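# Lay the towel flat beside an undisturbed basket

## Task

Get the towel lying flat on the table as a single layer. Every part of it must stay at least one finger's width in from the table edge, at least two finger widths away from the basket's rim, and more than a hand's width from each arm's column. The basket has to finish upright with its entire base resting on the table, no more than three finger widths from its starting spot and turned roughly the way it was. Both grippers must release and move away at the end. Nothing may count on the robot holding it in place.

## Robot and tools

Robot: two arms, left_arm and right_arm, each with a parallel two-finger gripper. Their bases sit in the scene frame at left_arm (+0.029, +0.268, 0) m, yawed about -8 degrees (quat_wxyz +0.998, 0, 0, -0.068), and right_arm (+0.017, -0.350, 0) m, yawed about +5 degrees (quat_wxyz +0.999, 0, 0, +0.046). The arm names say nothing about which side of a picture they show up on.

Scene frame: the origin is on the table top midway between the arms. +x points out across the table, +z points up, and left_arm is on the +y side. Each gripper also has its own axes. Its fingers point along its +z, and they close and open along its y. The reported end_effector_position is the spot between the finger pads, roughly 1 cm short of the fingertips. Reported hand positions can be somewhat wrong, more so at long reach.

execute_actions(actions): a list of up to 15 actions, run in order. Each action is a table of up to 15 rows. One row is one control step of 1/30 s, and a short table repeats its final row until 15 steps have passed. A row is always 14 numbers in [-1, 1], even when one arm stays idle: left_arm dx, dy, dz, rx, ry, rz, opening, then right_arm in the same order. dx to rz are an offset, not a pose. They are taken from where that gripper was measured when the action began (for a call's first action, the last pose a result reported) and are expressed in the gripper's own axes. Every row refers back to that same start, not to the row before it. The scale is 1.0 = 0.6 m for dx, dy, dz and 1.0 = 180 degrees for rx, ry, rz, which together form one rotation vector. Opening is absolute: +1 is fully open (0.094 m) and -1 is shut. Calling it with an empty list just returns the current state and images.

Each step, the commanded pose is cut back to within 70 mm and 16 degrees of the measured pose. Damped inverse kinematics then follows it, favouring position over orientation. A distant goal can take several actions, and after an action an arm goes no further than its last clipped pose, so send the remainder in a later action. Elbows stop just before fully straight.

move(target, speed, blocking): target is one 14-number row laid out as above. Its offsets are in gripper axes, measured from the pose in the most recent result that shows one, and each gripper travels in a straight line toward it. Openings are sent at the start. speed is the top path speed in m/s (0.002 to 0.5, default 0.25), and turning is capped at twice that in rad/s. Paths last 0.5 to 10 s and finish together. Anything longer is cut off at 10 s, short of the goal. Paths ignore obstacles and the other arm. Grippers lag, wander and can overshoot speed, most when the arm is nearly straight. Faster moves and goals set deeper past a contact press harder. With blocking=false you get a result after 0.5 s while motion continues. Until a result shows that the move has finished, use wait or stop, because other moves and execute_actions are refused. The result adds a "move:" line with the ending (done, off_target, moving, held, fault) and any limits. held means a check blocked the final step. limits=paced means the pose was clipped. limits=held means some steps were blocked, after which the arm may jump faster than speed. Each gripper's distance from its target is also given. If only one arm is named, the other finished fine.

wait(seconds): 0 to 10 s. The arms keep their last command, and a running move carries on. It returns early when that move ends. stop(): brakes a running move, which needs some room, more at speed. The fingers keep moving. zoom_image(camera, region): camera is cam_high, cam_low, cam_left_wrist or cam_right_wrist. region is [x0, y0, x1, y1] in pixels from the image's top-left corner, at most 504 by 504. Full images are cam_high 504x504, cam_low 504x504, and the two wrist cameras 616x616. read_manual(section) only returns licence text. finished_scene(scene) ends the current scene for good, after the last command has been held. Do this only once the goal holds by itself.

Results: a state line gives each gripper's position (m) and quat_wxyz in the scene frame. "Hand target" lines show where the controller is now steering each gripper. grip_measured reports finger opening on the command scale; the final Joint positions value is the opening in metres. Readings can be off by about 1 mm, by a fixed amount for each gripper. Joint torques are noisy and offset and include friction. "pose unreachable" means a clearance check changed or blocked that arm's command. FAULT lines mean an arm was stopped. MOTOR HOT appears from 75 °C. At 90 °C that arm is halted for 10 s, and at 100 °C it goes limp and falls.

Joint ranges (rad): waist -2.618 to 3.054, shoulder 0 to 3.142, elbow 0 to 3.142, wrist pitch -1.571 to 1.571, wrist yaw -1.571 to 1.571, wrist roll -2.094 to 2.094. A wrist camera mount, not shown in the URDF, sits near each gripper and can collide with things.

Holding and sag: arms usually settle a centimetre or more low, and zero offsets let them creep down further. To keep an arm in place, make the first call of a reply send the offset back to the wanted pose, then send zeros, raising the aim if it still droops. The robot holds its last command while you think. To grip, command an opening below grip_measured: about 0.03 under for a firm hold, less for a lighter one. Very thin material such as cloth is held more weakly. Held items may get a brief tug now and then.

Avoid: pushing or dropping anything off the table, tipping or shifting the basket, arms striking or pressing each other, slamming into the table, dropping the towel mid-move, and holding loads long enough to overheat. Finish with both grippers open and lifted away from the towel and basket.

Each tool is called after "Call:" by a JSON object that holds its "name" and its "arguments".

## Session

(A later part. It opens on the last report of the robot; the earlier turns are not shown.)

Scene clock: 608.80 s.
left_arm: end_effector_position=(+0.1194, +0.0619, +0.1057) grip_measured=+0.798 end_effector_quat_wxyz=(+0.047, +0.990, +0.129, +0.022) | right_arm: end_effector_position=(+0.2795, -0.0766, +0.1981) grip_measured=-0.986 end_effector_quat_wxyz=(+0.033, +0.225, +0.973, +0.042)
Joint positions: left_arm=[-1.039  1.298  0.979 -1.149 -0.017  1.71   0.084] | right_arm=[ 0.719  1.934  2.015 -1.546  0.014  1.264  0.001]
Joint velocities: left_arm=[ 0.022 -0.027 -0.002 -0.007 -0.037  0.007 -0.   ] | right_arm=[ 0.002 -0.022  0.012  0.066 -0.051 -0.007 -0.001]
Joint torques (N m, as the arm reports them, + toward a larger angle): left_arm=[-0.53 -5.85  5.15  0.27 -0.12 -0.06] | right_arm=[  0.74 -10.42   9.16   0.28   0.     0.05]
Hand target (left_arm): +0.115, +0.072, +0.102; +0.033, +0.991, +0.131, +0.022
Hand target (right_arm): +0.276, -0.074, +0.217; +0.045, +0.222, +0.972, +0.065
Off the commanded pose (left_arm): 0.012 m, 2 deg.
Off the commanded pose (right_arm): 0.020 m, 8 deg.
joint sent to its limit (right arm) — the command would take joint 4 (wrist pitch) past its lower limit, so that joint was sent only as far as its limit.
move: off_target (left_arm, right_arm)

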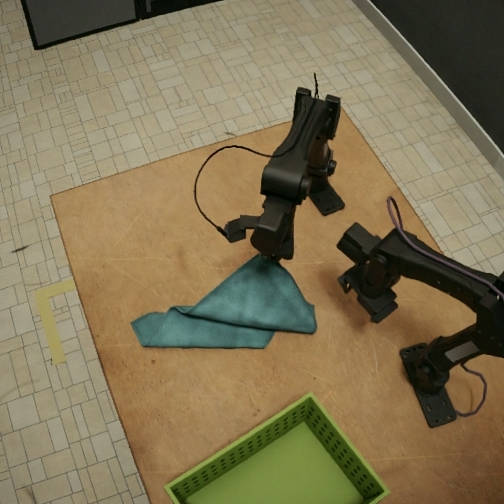

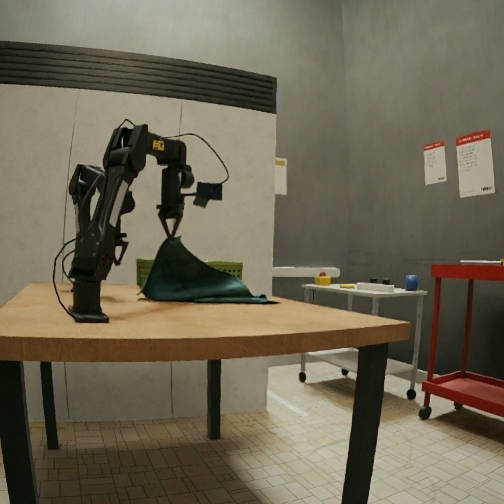

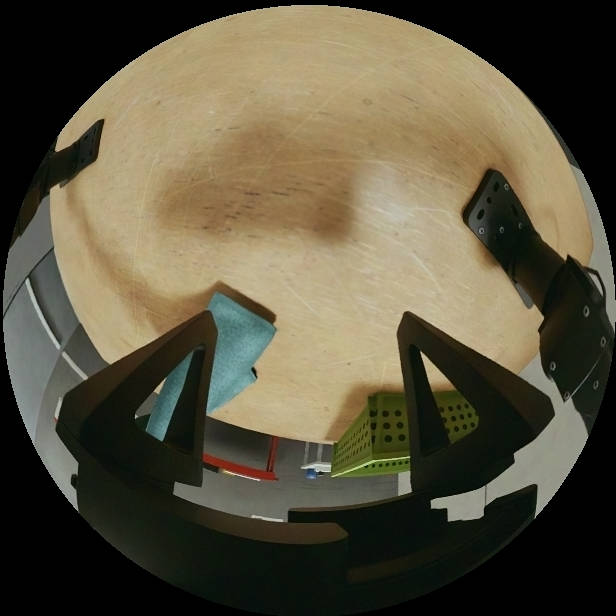

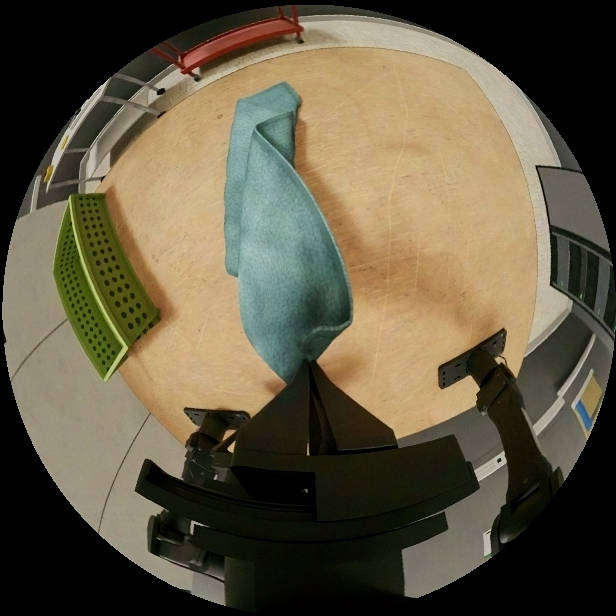

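Call:
{"name": "move", "arguments": {"target": [0.02,0.07,0.0,0,0.167,0,0.9, 0,0,-0.02,0,0,0,-1], "speed": 0.15}}

Scene clock: 626.60 s.
left_arm: end_effector_position=(+0.1409, +0.0289, +0.1051) grip_measured=+0.898 end_effector_quat_wxyz=(+0.009, +0.953, +0.134, +0.270) | right_arm: end_effector_position=(+0.2795, -0.0766, +0.1981) grip_measured=-0.986 end_effector_quat_wxyz=(+0.033, +0.225, +0.973, +0.042)
Joint positions: left_arm=[-1.359  1.517  1.058 -1.132 -0.547  1.362  0.089] | right_arm=[ 0.719  1.934  2.015 -1.546  0.014  1.264  0.001]
Joint velocities: left_arm=[ 0.002  0.002  0.022 -0.051 -0.022 -0.037 -0.   ] | right_arm=[ 0.002 -0.017  0.022  0.022 -0.007 -0.007 -0.001]
Joint torques (N m, as the arm reports them, + toward a larger angle): left_arm=[-0.53 -5.68  9.46  0.07 -0.5  -0.12] | right_arm=[ 0.03 -9.43  7.91  0.28  0.01 -0.01]
Hand target (left_arm): +0.142, +0.024, +0.111; +0.013, +0.951, +0.136, +0.278
Hand target (right_arm): +0.278, -0.078, +0.210; +0.040, +0.224, +0.972, +0.053
Off the commanded pose (left_arm): 0.007 m, 1 deg.
Off the commanded pose (right_arm): 0.012 m, 0 deg.
joint sent to its limit (right arm) — the command would take joint 4 (wrist pitch) past its lower limit, so that joint was sent only as far as its limit.
move: off_target (right_arm)

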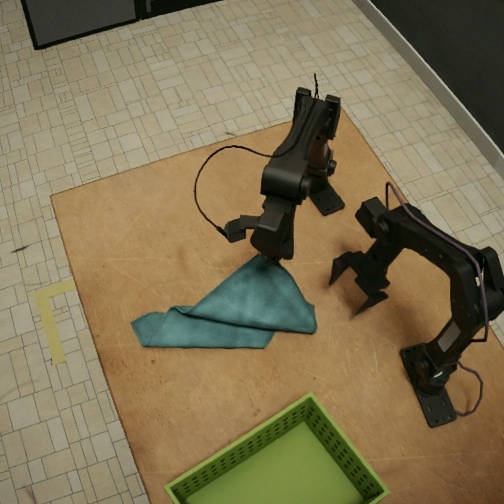

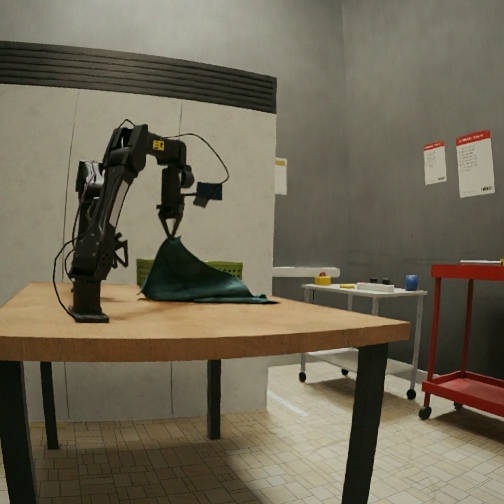

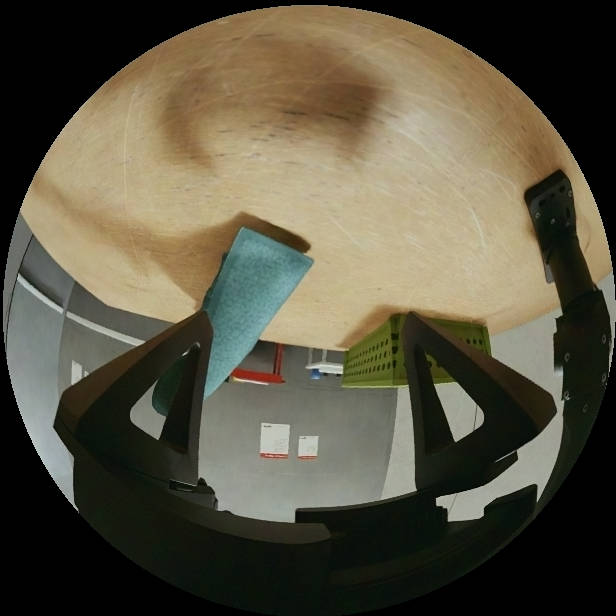

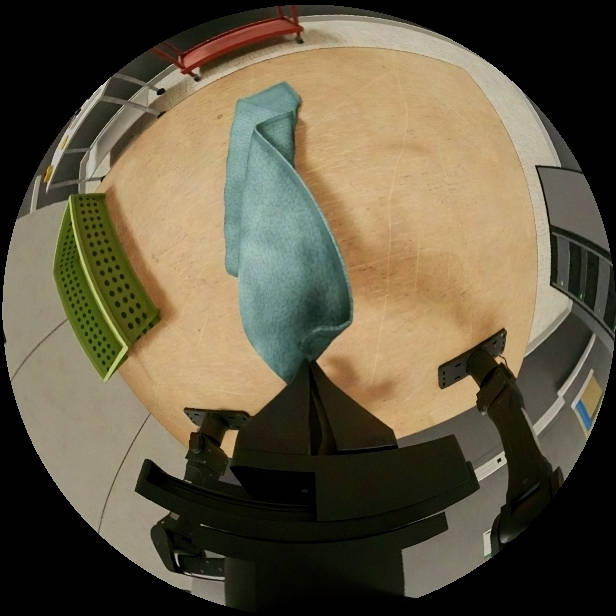

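Call:
{"name": "move", "arguments": {"target": [0,0,-0.04,0,0,0,0.9, 0.0535,0.021,-0.135,0,0,0,-1], "speed": 0.08}}

Scene clock: 662.10 s.
left_arm: end_effector_position=(+0.1313, +0.0322, +0.1178) grip_measured=+0.898 end_effector_quat_wxyz=(-0.001, +0.953, +0.130, +0.272) | right_arm: end_effector_position=(+0.2541, -0.0549, +0.2604) grip_measured=-0.986 end_effector_quat_wxyz=(+0.070, +0.223, +0.964, +0.130)
Joint positions: left_arm=[-1.399  1.517  1.107 -1.225 -0.548  1.317  0.089] | right_arm=[ 0.808  1.826  2.1   -1.548  0.014  1.351  0.001]
Joint velocities: left_arm=[ 0.002 -0.022  0.002  0.022 -0.037 -0.037 -0.001] | right_arm=[ 0.007  0.012 -0.022 -0.066 -0.007  0.022 -0.001]
Joint torques (N m, as the arm reports them, + toward a larger angle): left_arm=[-0.65 -6.96  9.45  0.01 -0.3  -0.09] | right_arm=[ 0.76 -9.29  8.49  0.6   0.09  0.03]
Hand target (left_arm): +0.129, +0.028, +0.126; +0.009, +0.953, +0.134, +0.270
Hand target (right_arm): +0.250, -0.057, +0.278; +0.083, +0.221, +0.960, +0.150
Off the commanded pose (left_arm): 0.009 m, 1 deg.
Off the commanded pose (right_arm): 0.019 m, 11 deg.
joint sent to its limit (right arm) — the command would take joint 4 (wrist pitch) past its lower limit, so that joint was sent only as far as its limit.
move: off_target (right_arm)

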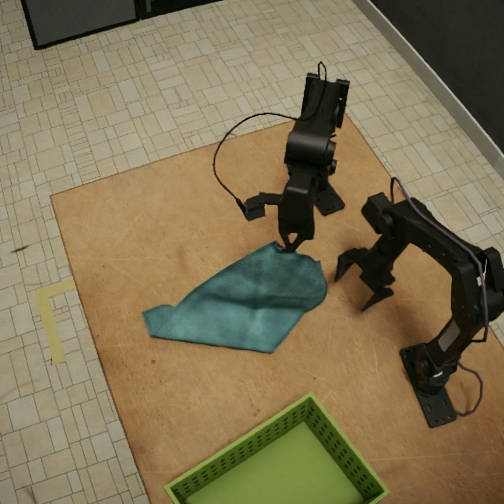

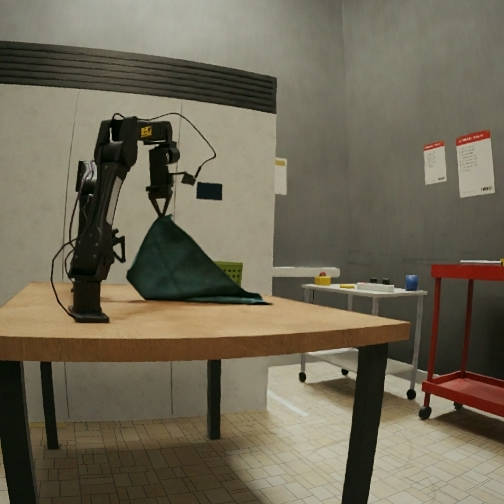

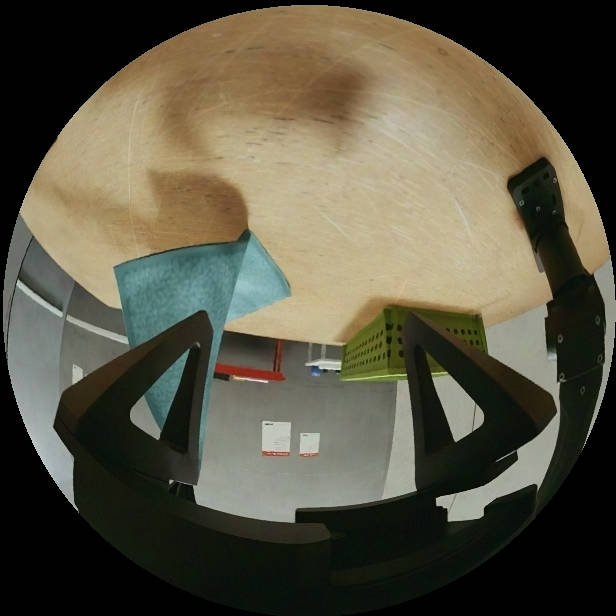

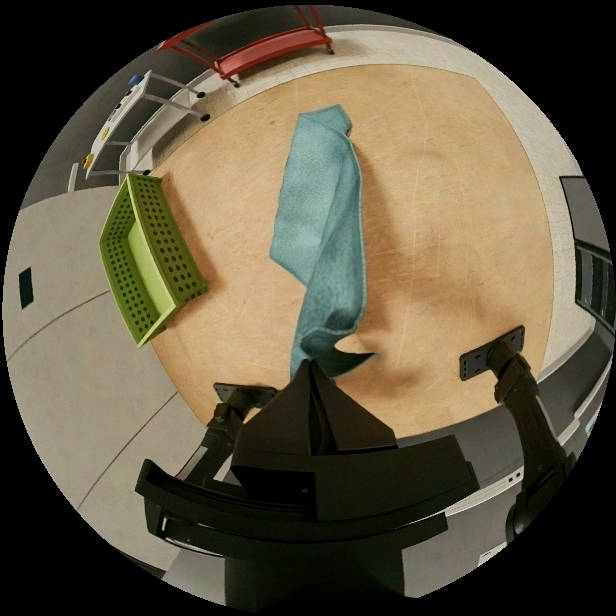

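Call:
{"name": "execute_actions", "arguments": {"actions": []}}

Scene clock: 671.03 s.
left_arm: end_effector_position=(+0.1312, +0.0326, +0.1178) grip_measured=+0.898 end_effector_quat_wxyz=(-0.002, +0.953, +0.131, +0.273) | right_arm: end_effector_position=(+0.2541, -0.0549, +0.2604) grip_measured=-0.986 end_effector_quat_wxyz=(+0.070, +0.224, +0.963, +0.130)
Joint positions: left_arm=[-1.399  1.517  1.107 -1.227 -0.548  1.316  0.089] | right_arm=[ 0.808  1.826  2.1   -1.548  0.014  1.353  0.001]
Joint velocities: left_arm=[-0.032 -0.012  0.012 -0.095 -0.066 -0.007  0.001] | right_arm=[-0.012  0.002  0.022 -0.081  0.022 -0.037 -0.   ]
Joint torques (N m, as the arm reports them, + toward a larger angle): left_arm=[-0.61 -6.92  9.26 -0.01 -0.31 -0.07] | right_arm=[ 0.74 -9.27  8.53  0.6   0.09  0.05]
Hand target (left_arm): +0.129, +0.028, +0.126; +0.009, +0.953, +0.134, +0.270
Hand target (right_arm): +0.250, -0.057, +0.278; +0.083, +0.221, +0.960, +0.150
Off the commanded pose (left_arm): 0.010 m, 1 deg.
Off the commanded pose (right_arm): 0.019 m, 11 deg.

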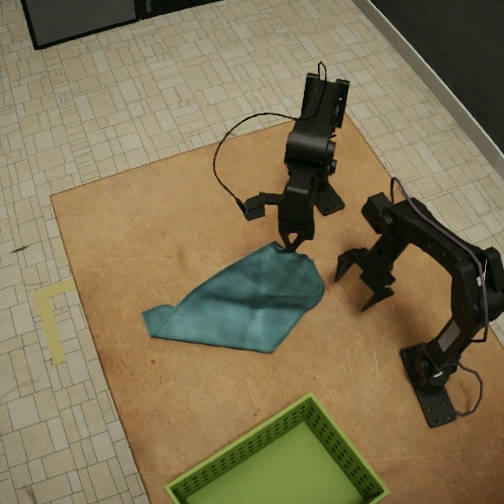

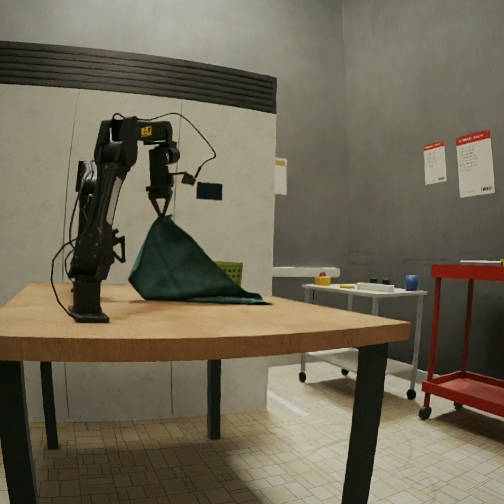

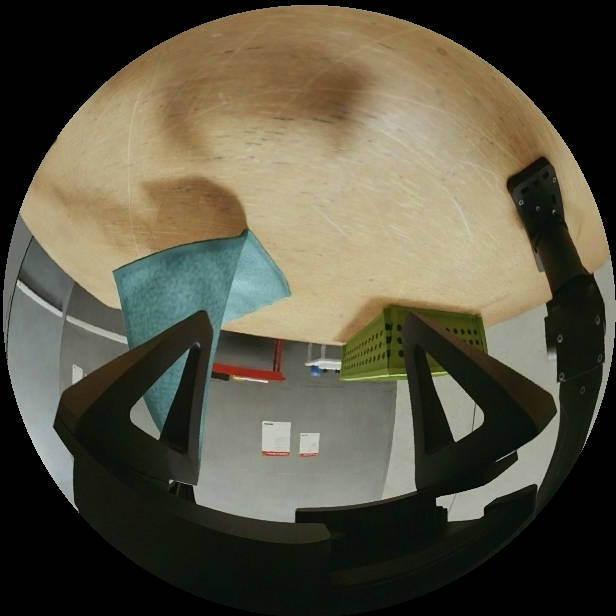

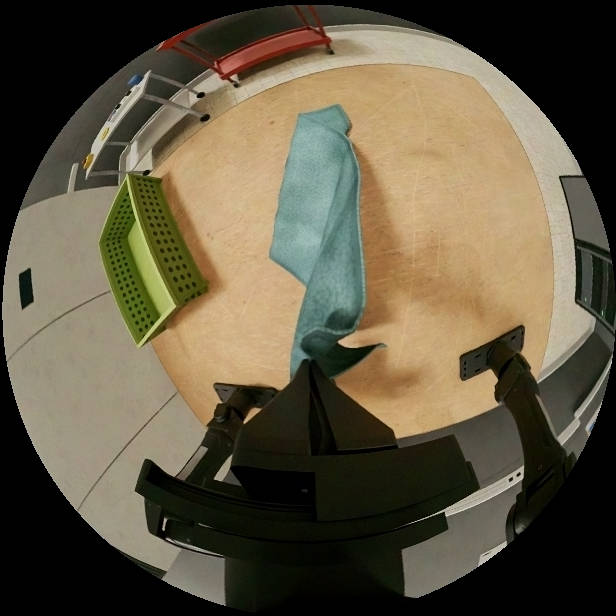

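Call:
{"name": "zoom_image", "arguments": {"camera": "cam_high", "region": [100, 200, 400, 420]}}

Call:
{"name": "zoom_image", "arguments": {"camera": "cam_right_wrist", "region": [200, 80, 450, 400]}}

Region (100, 200, 400, 420) of cam_high's 504x504 image, scaled by 1.680, with more detail than that image has; it fills the top 370 rows of this view, and the rest is white.

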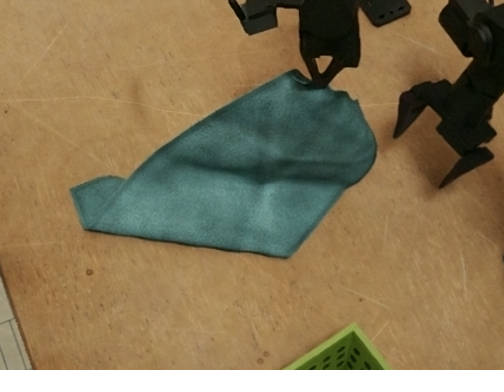

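Region (200, 80, 450, 400) of cam_right_wrist's 616x616 image, scaled by 1.575, with more detail than that image has; it fills the left 394 columns of this view, and the rest is white.

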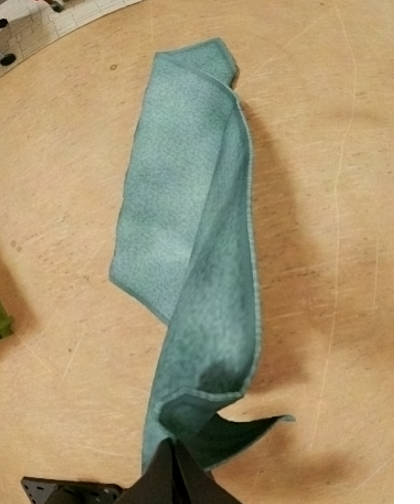

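Call:
{"name": "move", "arguments": {"target": [0.258, -0.140, -0.053, 0.022, -0.177, 0.003, 0.9, 0.182, 0.019, -0.183, 0, 0, 0, -1], "speed": 0.12}}

Scene clock: 755.93 s.
left_arm: end_effector_position=(+0.2205, +0.1503, +0.2046) grip_measured=+0.898 end_effector_quat_wxyz=(-0.010, +0.977, +0.202, +0.068) | right_arm: end_effector_position=(+0.1443, -0.0139, +0.3419) grip_measured=-0.986 end_effector_quat_wxyz=(+0.077, +0.209, +0.940, +0.258)
Joint positions: left_arm=[-0.512  1.361  1.42  -1.555 -0.115  2.091  0.089] | right_arm=[ 1.165  1.685  2.206 -1.555  0.1    1.667  0.001]
Joint velocities: left_arm=[-0.017 -0.007 -0.002 -0.022 -0.022 -0.007 -0.   ] | right_arm=[ 0.012  0.002  0.002 -0.037  0.095  0.022 -0.001]
Joint torques (N m, as the arm reports them, + toward a larger angle): left_arm=[ 0.71 -6.75  9.4   0.23  0.01  0.11] | right_arm=[ 0.73 -7.92  7.92  1.01  0.21 -0.03]
Hand target (left_arm): +0.219, +0.152, +0.216; +0.003, +0.977, +0.201, +0.075
Hand target (right_arm): +0.142, -0.020, +0.361; +0.085, +0.210, +0.932, +0.284
Off the commanded pose (left_arm): 0.015 m, 12 deg.
Off the commanded pose (right_arm): 0.020 m, 15 deg.
joint sent to its limit (left arm) — the command would take joint 4 (wrist pitch) past its lower limit and joint 6 (wrist roll) past its upper limit, so those joints were sent only as far as their limits.
joint sent to its limit (right arm) — the command would take joint 4 (wrist pitch) past its lower limit, so that joint was sent only as far as its limit.
move: off_target (left_arm, right_arm)

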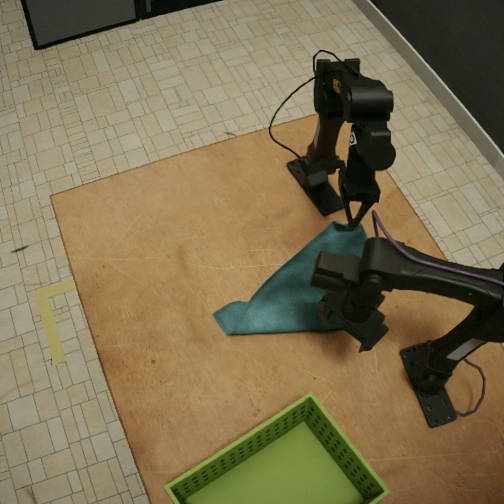

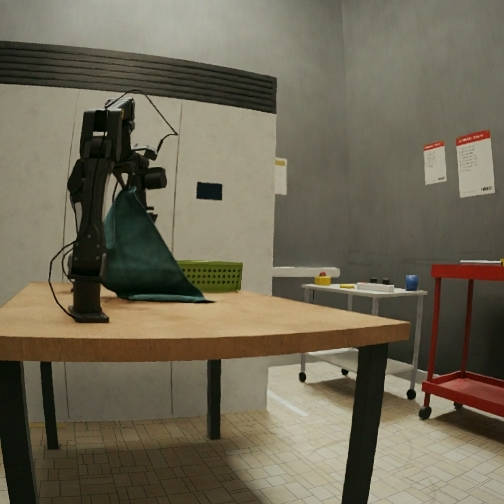

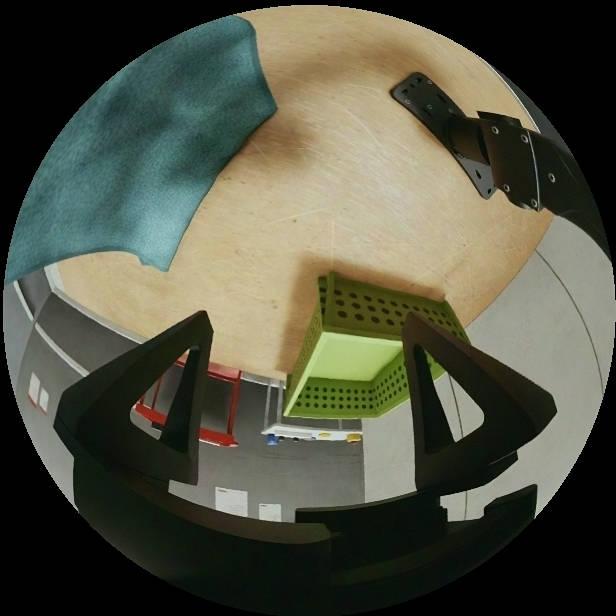

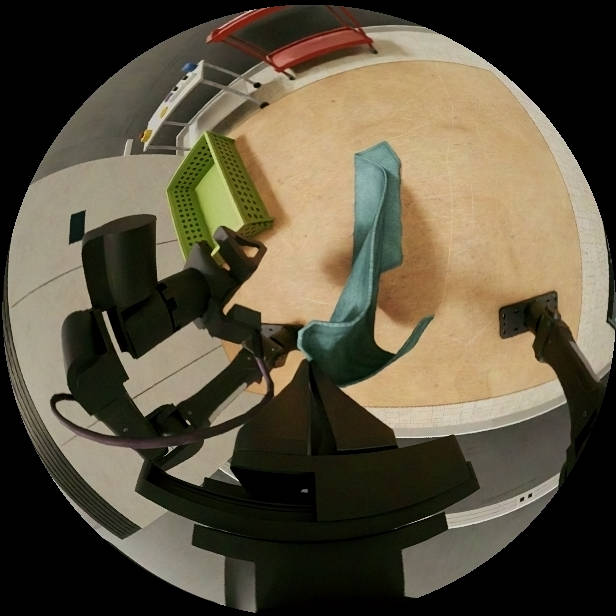

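Call:
{"name": "move", "arguments": {"target": [0.027, 0.14, 0.03, 0, 0, -0.5, 0.9, 0, 0, -0.03, 0, 0, 0, -1], "speed": 0.4}}

Call:
{"name": "move", "arguments": {"target": [0, 0, 0, 0, 0, -0.45, 0.9, 0, 0, 0, 0, 0, 0, -1], "speed": 0.4}}

Scene clock: 780.37 s.
left_arm: end_effector_position=(+0.2669, +0.0864, +0.1855) grip_measured=+0.898 end_effector_quat_wxyz=(+0.030, +0.551, +0.832, +0.054) | right_arm: end_effector_position=(+0.1444, -0.0140, +0.3420) grip_measured=-0.986 end_effector_quat_wxyz=(+0.077, +0.211, +0.940, +0.258)
Joint positions: left_arm=[-0.589  1.65   1.613 -1.488 -0.115  0.449  0.089] | right_arm=[ 1.165  1.685  2.206 -1.555  0.101  1.67   0.001]
Joint velocities: left_arm=[-0.002  0.007  0.002  0.081 -0.022  0.022 -0.   ] | right_arm=[ 0.007 -0.017 -0.017 -0.095 -0.007  0.051 -0.   ]
Joint torques (N m, as the arm reports them, + toward a larger angle): left_arm=[-0.54 -7.03  9.7   0.36 -0.14 -0.07] | right_arm=[ 0.47 -8.32  6.09  1.01  0.07 -0.02]
Hand target (left_arm): +0.271, +0.080, +0.190; +0.041, +0.548, +0.833, +0.055
Hand target (right_arm): +0.140, -0.022, +0.357; +0.079, +0.207, +0.934, +0.278
Off the commanded pose (left_arm): 0.008 m, 1 deg.
Off the commanded pose (right_arm): 0.018 m, 0 deg.
joint sent to its limit (right arm) — the command would take joint 4 (wrist pitch) past its lower limit, so that joint was sent only as far as its limit.
move: off_target (right_arm)

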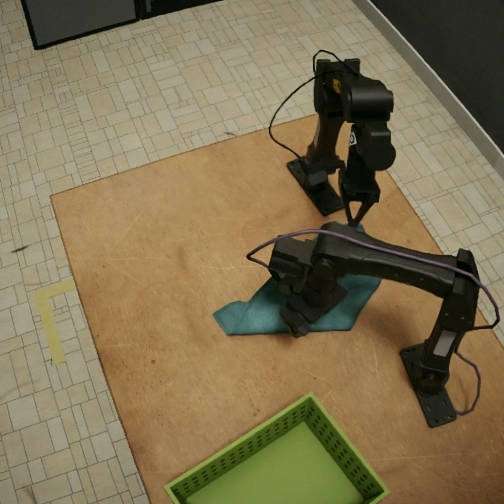

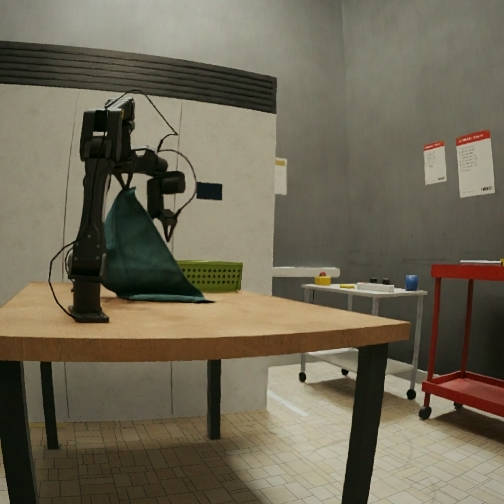

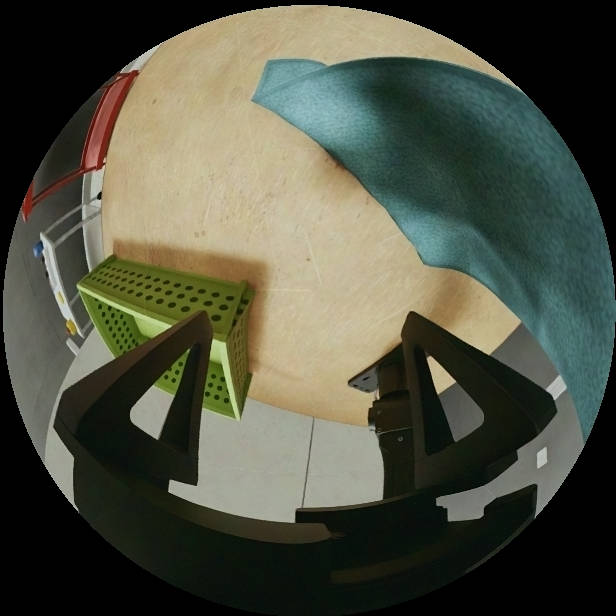

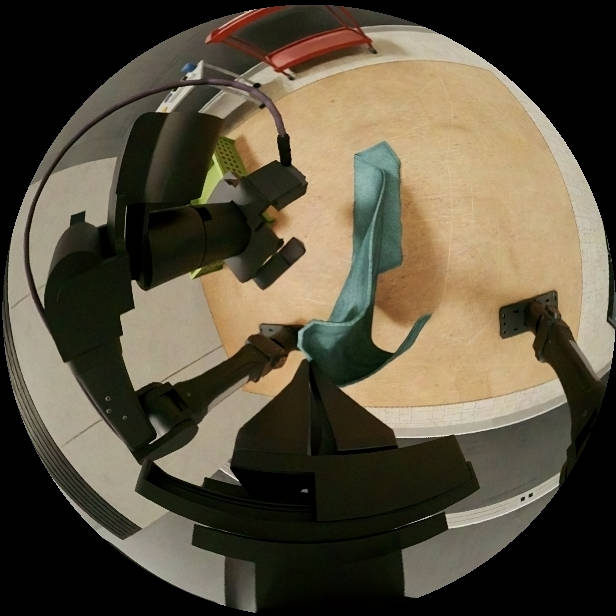

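Scene clock: 782.80 s.
left_arm: end_effector_position=(+0.2669, +0.0864, +0.1855) grip_measured=+0.898 end_effector_quat_wxyz=(+0.058, -0.115, +0.991, +0.022) | right_arm: end_effector_position=(+0.1444, -0.0140, +0.3420) grip_measured=-0.986 end_effector_quat_wxyz=(+0.077, +0.211, +0.940, +0.258)
Joint positions: left_arm=[-0.589  1.65   1.613 -1.488 -0.115 -0.952  0.089] | right_arm=[ 1.165  1.685  2.206 -1.555  0.101  1.67   0.001]
Joint velocities: left_arm=[-0.007 -0.007  0.002 -0.007  0.007 -0.022  0.   ] | right_arm=[ 0.007  0.002 -0.002 -0.037 -0.066  0.007  0.   ]
Joint torques (N m, as the arm reports them, + toward a larger angle): left_arm=[ 0.01 -8.03  6.9   0.36 -0.05 -0.09] | right_arm=[ 0.   -5.42  5.41  1.03  0.05 -0.01]
Hand target (left_arm): +0.267, +0.086, +0.186; +0.058, -0.121, +0.991, +0.021
Hand target (right_arm): +0.144, -0.014, +0.342; +0.077, +0.211, +0.940, +0.258
Off the commanded pose (left_arm): 0.000 m, 1 deg.
Off the commanded pose (right_arm): 0.000 m, 0 deg.
move: done

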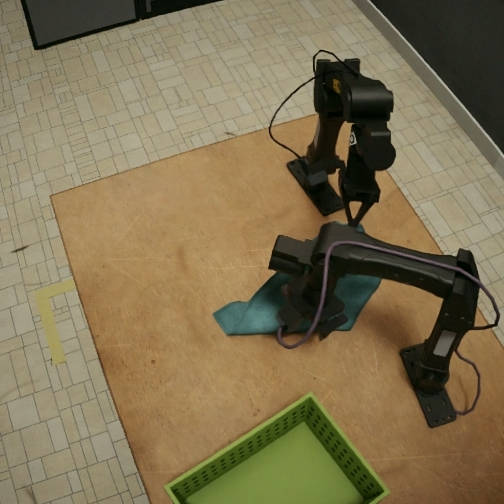

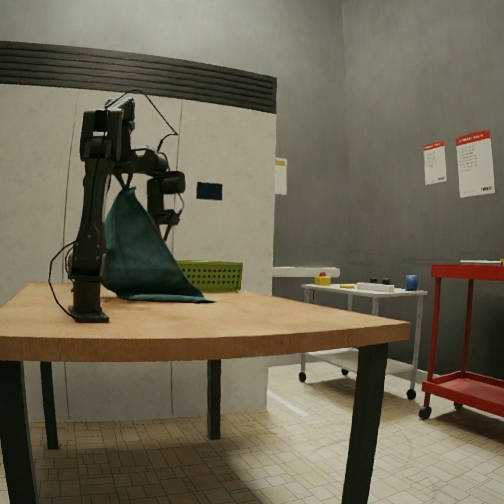

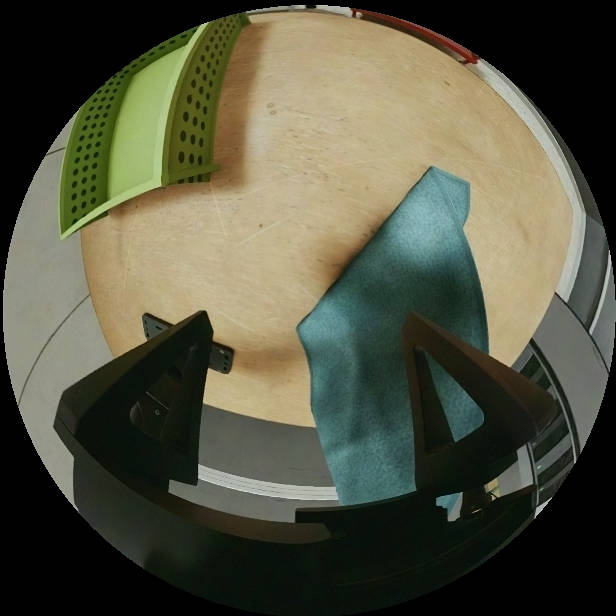

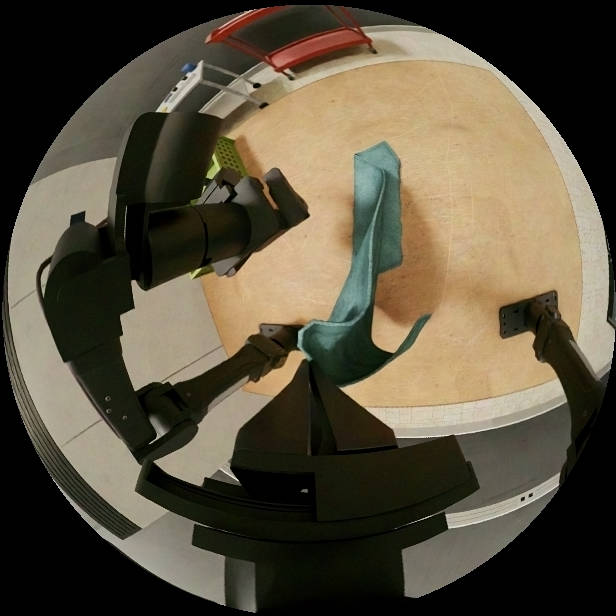

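Call:
{"name": "zoom_image", "arguments": {"camera": "cam_left_wrist", "region": [270, 130, 570, 430]}}

Region (270, 130, 570, 430) of cam_left_wrist's 616x616 image, scaled by 1.680, with more detail than that image has.

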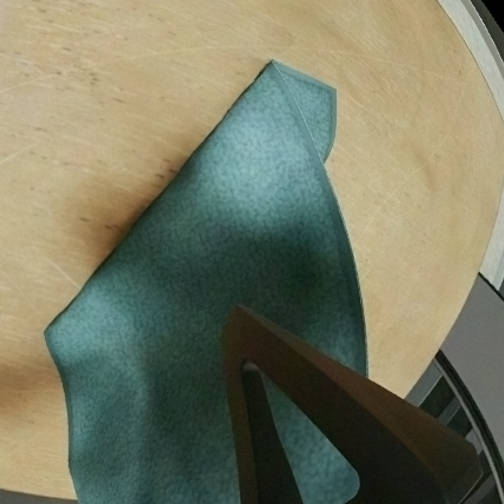

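Call:
{"name": "zoom_image", "arguments": {"camera": "cam_right_wrist", "region": [260, 120, 480, 400]}}

Call:
{"name": "zoom_image", "arguments": {"camera": "cam_low", "region": [60, 160, 260, 330]}}

Region (260, 120, 480, 400) of cam_right_wrist's 616x616 image, scaled by 1.800, with more detail than that image has; it fills the left 396 columns of this view, and the rest is white.

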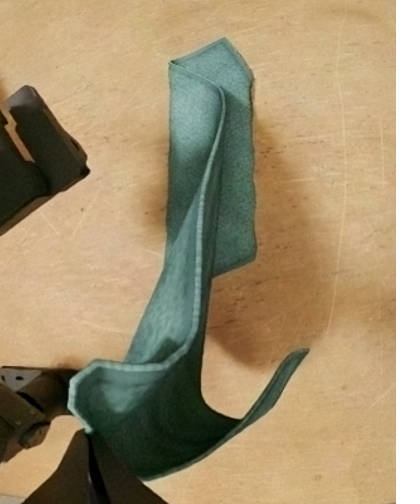

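Region (60, 160, 260, 330) of cam_low's 504x504 image, scaled by 2.520, with more detail than that image has; it fills the top 428 rows of this view, and the rest is white.

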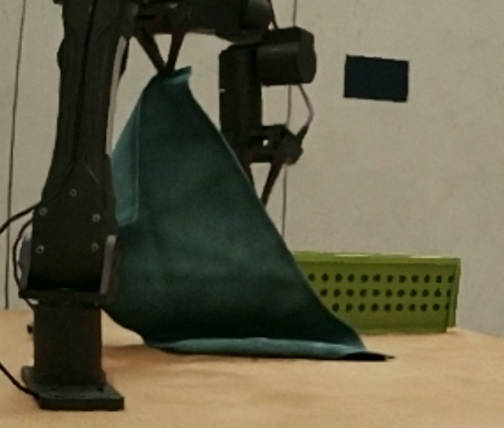

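Call:
{"name": "move", "arguments": {"target": [-0.11, -0.177, 0.068, 0, 0, 0, 0.9, -0.005, 0.078, -0.128, 0, 0, 0, -1], "speed": 0.1}}

Scene clock: 828.47 s.
left_arm: end_effector_position=(+0.3607, +0.0034, +0.1462) grip_measured=+0.898 end_effector_quat_wxyz=(+0.057, -0.116, +0.991, +0.023) | right_arm: end_effector_position=(+0.1440, -0.0150, +0.4289) grip_measured=-0.986 end_effector_quat_wxyz=(+0.092, +0.201, +0.895, +0.389)
Joint positions: left_arm=[-0.589  2.167  2.151 -1.513 -0.115 -0.955  0.089] | right_arm=[ 1.165  1.685  2.485 -1.554  0.101  1.654  0.001]
Joint velocities: left_arm=[-0.007 -0.002  0.017 -0.051 -0.007  0.022 -0.   ] | right_arm=[ 0.012 -0.002 -0.002  0.007  0.051 -0.022 -0.   ]
Joint torques (N m, as the arm reports them, + toward a larger angle): left_arm=[ -0.47 -12.59   9.44   0.23  -0.07  -0.05] | right_arm=[ 0.18 -3.72  6.68  1.33  0.09 -0.11]
Hand target (left_arm): +0.360, +0.000, +0.150; +0.058, -0.115, +0.991, +0.022
Hand target (right_arm): +0.145, -0.013, +0.432; +0.096, +0.196, +0.893, +0.393
Off the commanded pose (left_arm): 0.005 m, 0 deg.
Off the commanded pose (right_arm): 0.003 m, 16 deg.
joint sent to its limit (right arm) — the command would take joint 4 (wrist pitch) past its lower limit, so that joint was sent only as far as its limit.
move: off_target (right_arm)

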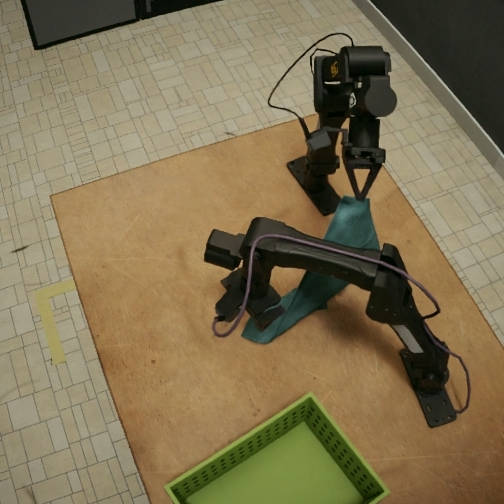

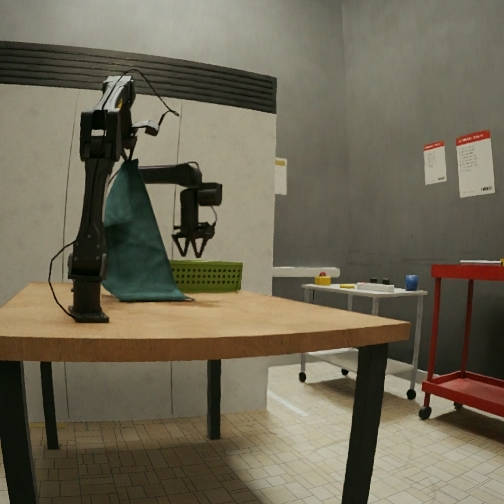

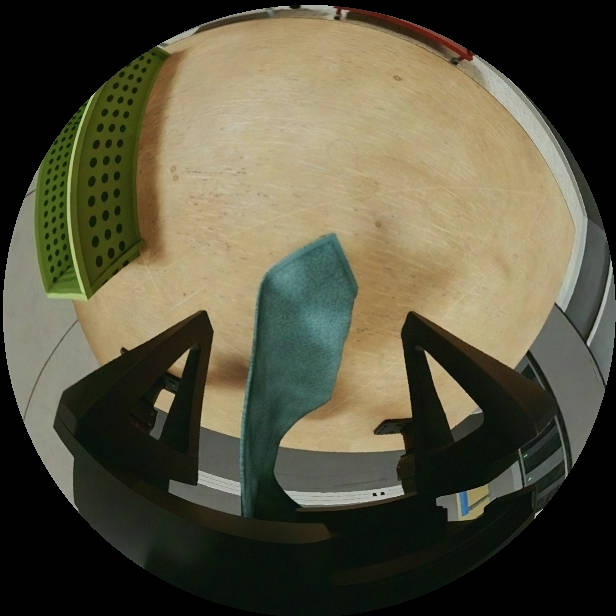

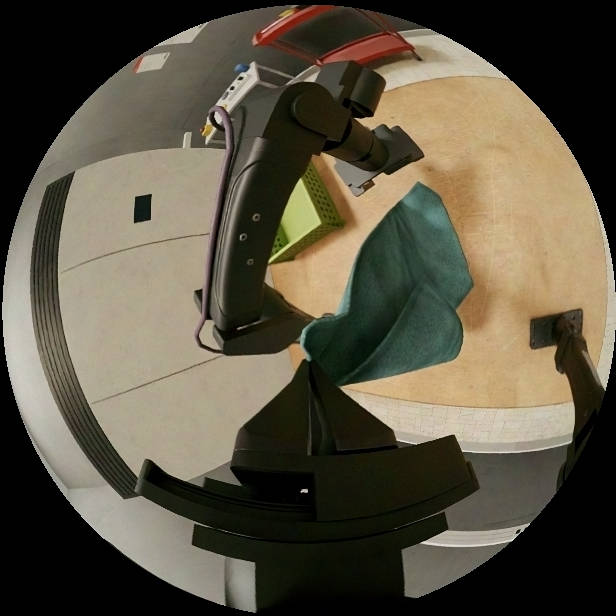

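Call:
{"name": "move", "arguments": {"target": [0, 0, -0.008, 0, 0, 0, 0.9, 0.068, -0.028, -0.043, 0, 0, 0, -1], "speed": 0.06}}

Scene clock: 846.10 s.
left_arm: end_effector_position=(+0.3597, +0.0043, +0.1462) grip_measured=+0.898 end_effector_quat_wxyz=(+0.055, -0.116, +0.991, +0.025) | right_arm: end_effector_position=(+0.0961, -0.0154, +0.4270) grip_measured=-0.986 end_effector_quat_wxyz=(+0.084, +0.199, +0.895, +0.391)
Joint positions: left_arm=[-0.589  2.167  2.151 -1.518 -0.115 -0.955  0.089] | right_arm=[ 1.362  1.63   2.412 -1.554  0.228  1.794  0.001]
Joint velocities: left_arm=[-0.002 -0.022  0.007 -0.022  0.037 -0.066  0.001] | right_arm=[ 0.007  0.002 -0.002  0.051 -0.007 -0.007 -0.   ]
Joint torques (N m, as the arm reports them, + toward a larger angle): left_arm=[  0.05 -12.93   9.19   0.15  -0.09   0.01] | right_arm=[ 0.79 -6.42  3.6   1.3   0.21  0.02]
Hand target (left_arm): +0.360, +0.003, +0.151; +0.057, -0.116, +0.991, +0.023
Hand target (right_arm): +0.095, -0.025, +0.434; +0.089, +0.200, +0.890, +0.400
Off the commanded pose (left_arm): 0.005 m, 0 deg.
Off the commanded pose (right_arm): 0.012 m, 1 deg.
joint sent to its limit (right arm) — the command would take joint 4 (wrist pitch) past its lower limit, so that joint was sent only as far as its limit.
move: off_target (right_arm)

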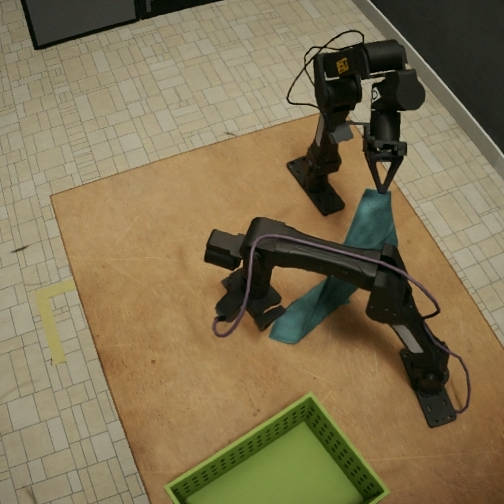

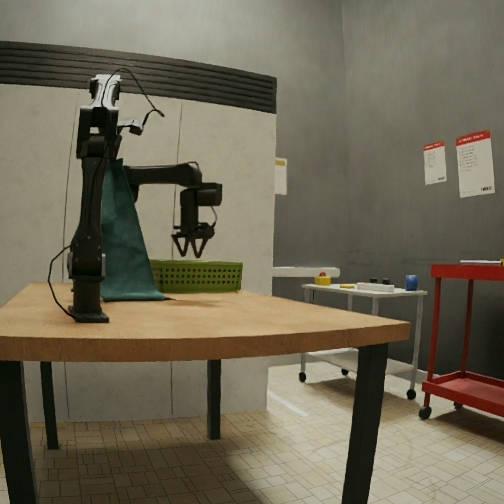

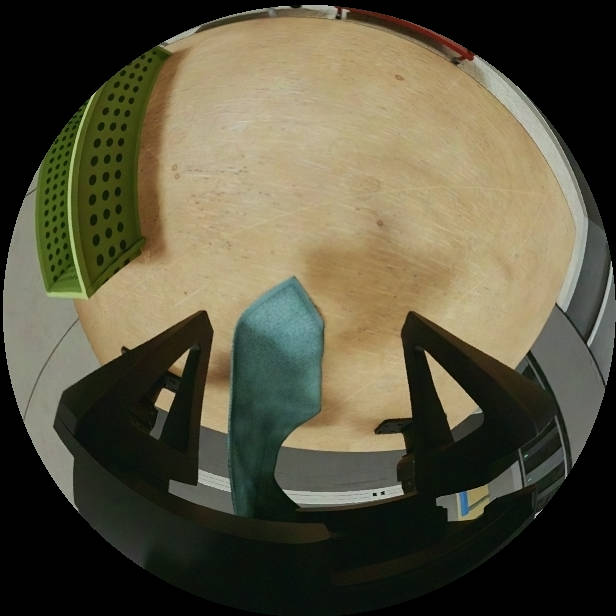

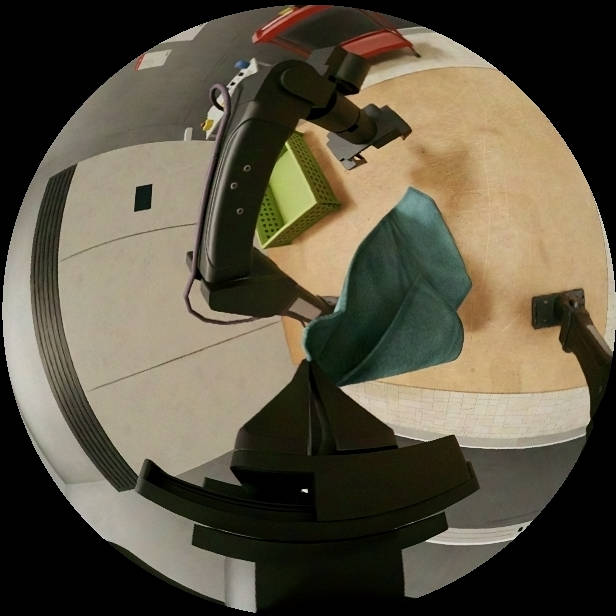

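Call:
{"name": "zoom_image", "arguments": {"camera": "cam_left_wrist", "region": [200, 250, 400, 500]}}

Call:
{"name": "zoom_image", "arguments": {"camera": "cam_low", "region": [60, 140, 260, 330]}}

Region (200, 250, 400, 500) of cam_left_wrist's 616x616 image, scaled by 2.016, with more detail than that image has; it fills the left 403 columns of this view, and the rest is white.

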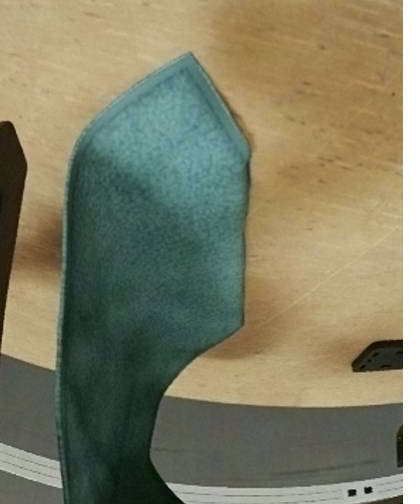

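Region (60, 140, 260, 330) of cam_low's 504x504 image, scaled by 2.520, with more detail than that image has; it fills the top 479 rows of this view, and the rest is white.

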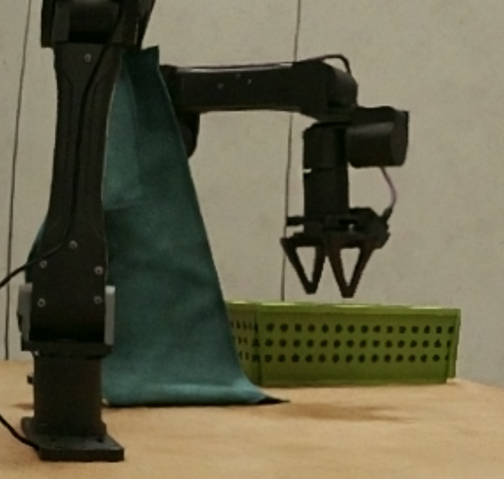

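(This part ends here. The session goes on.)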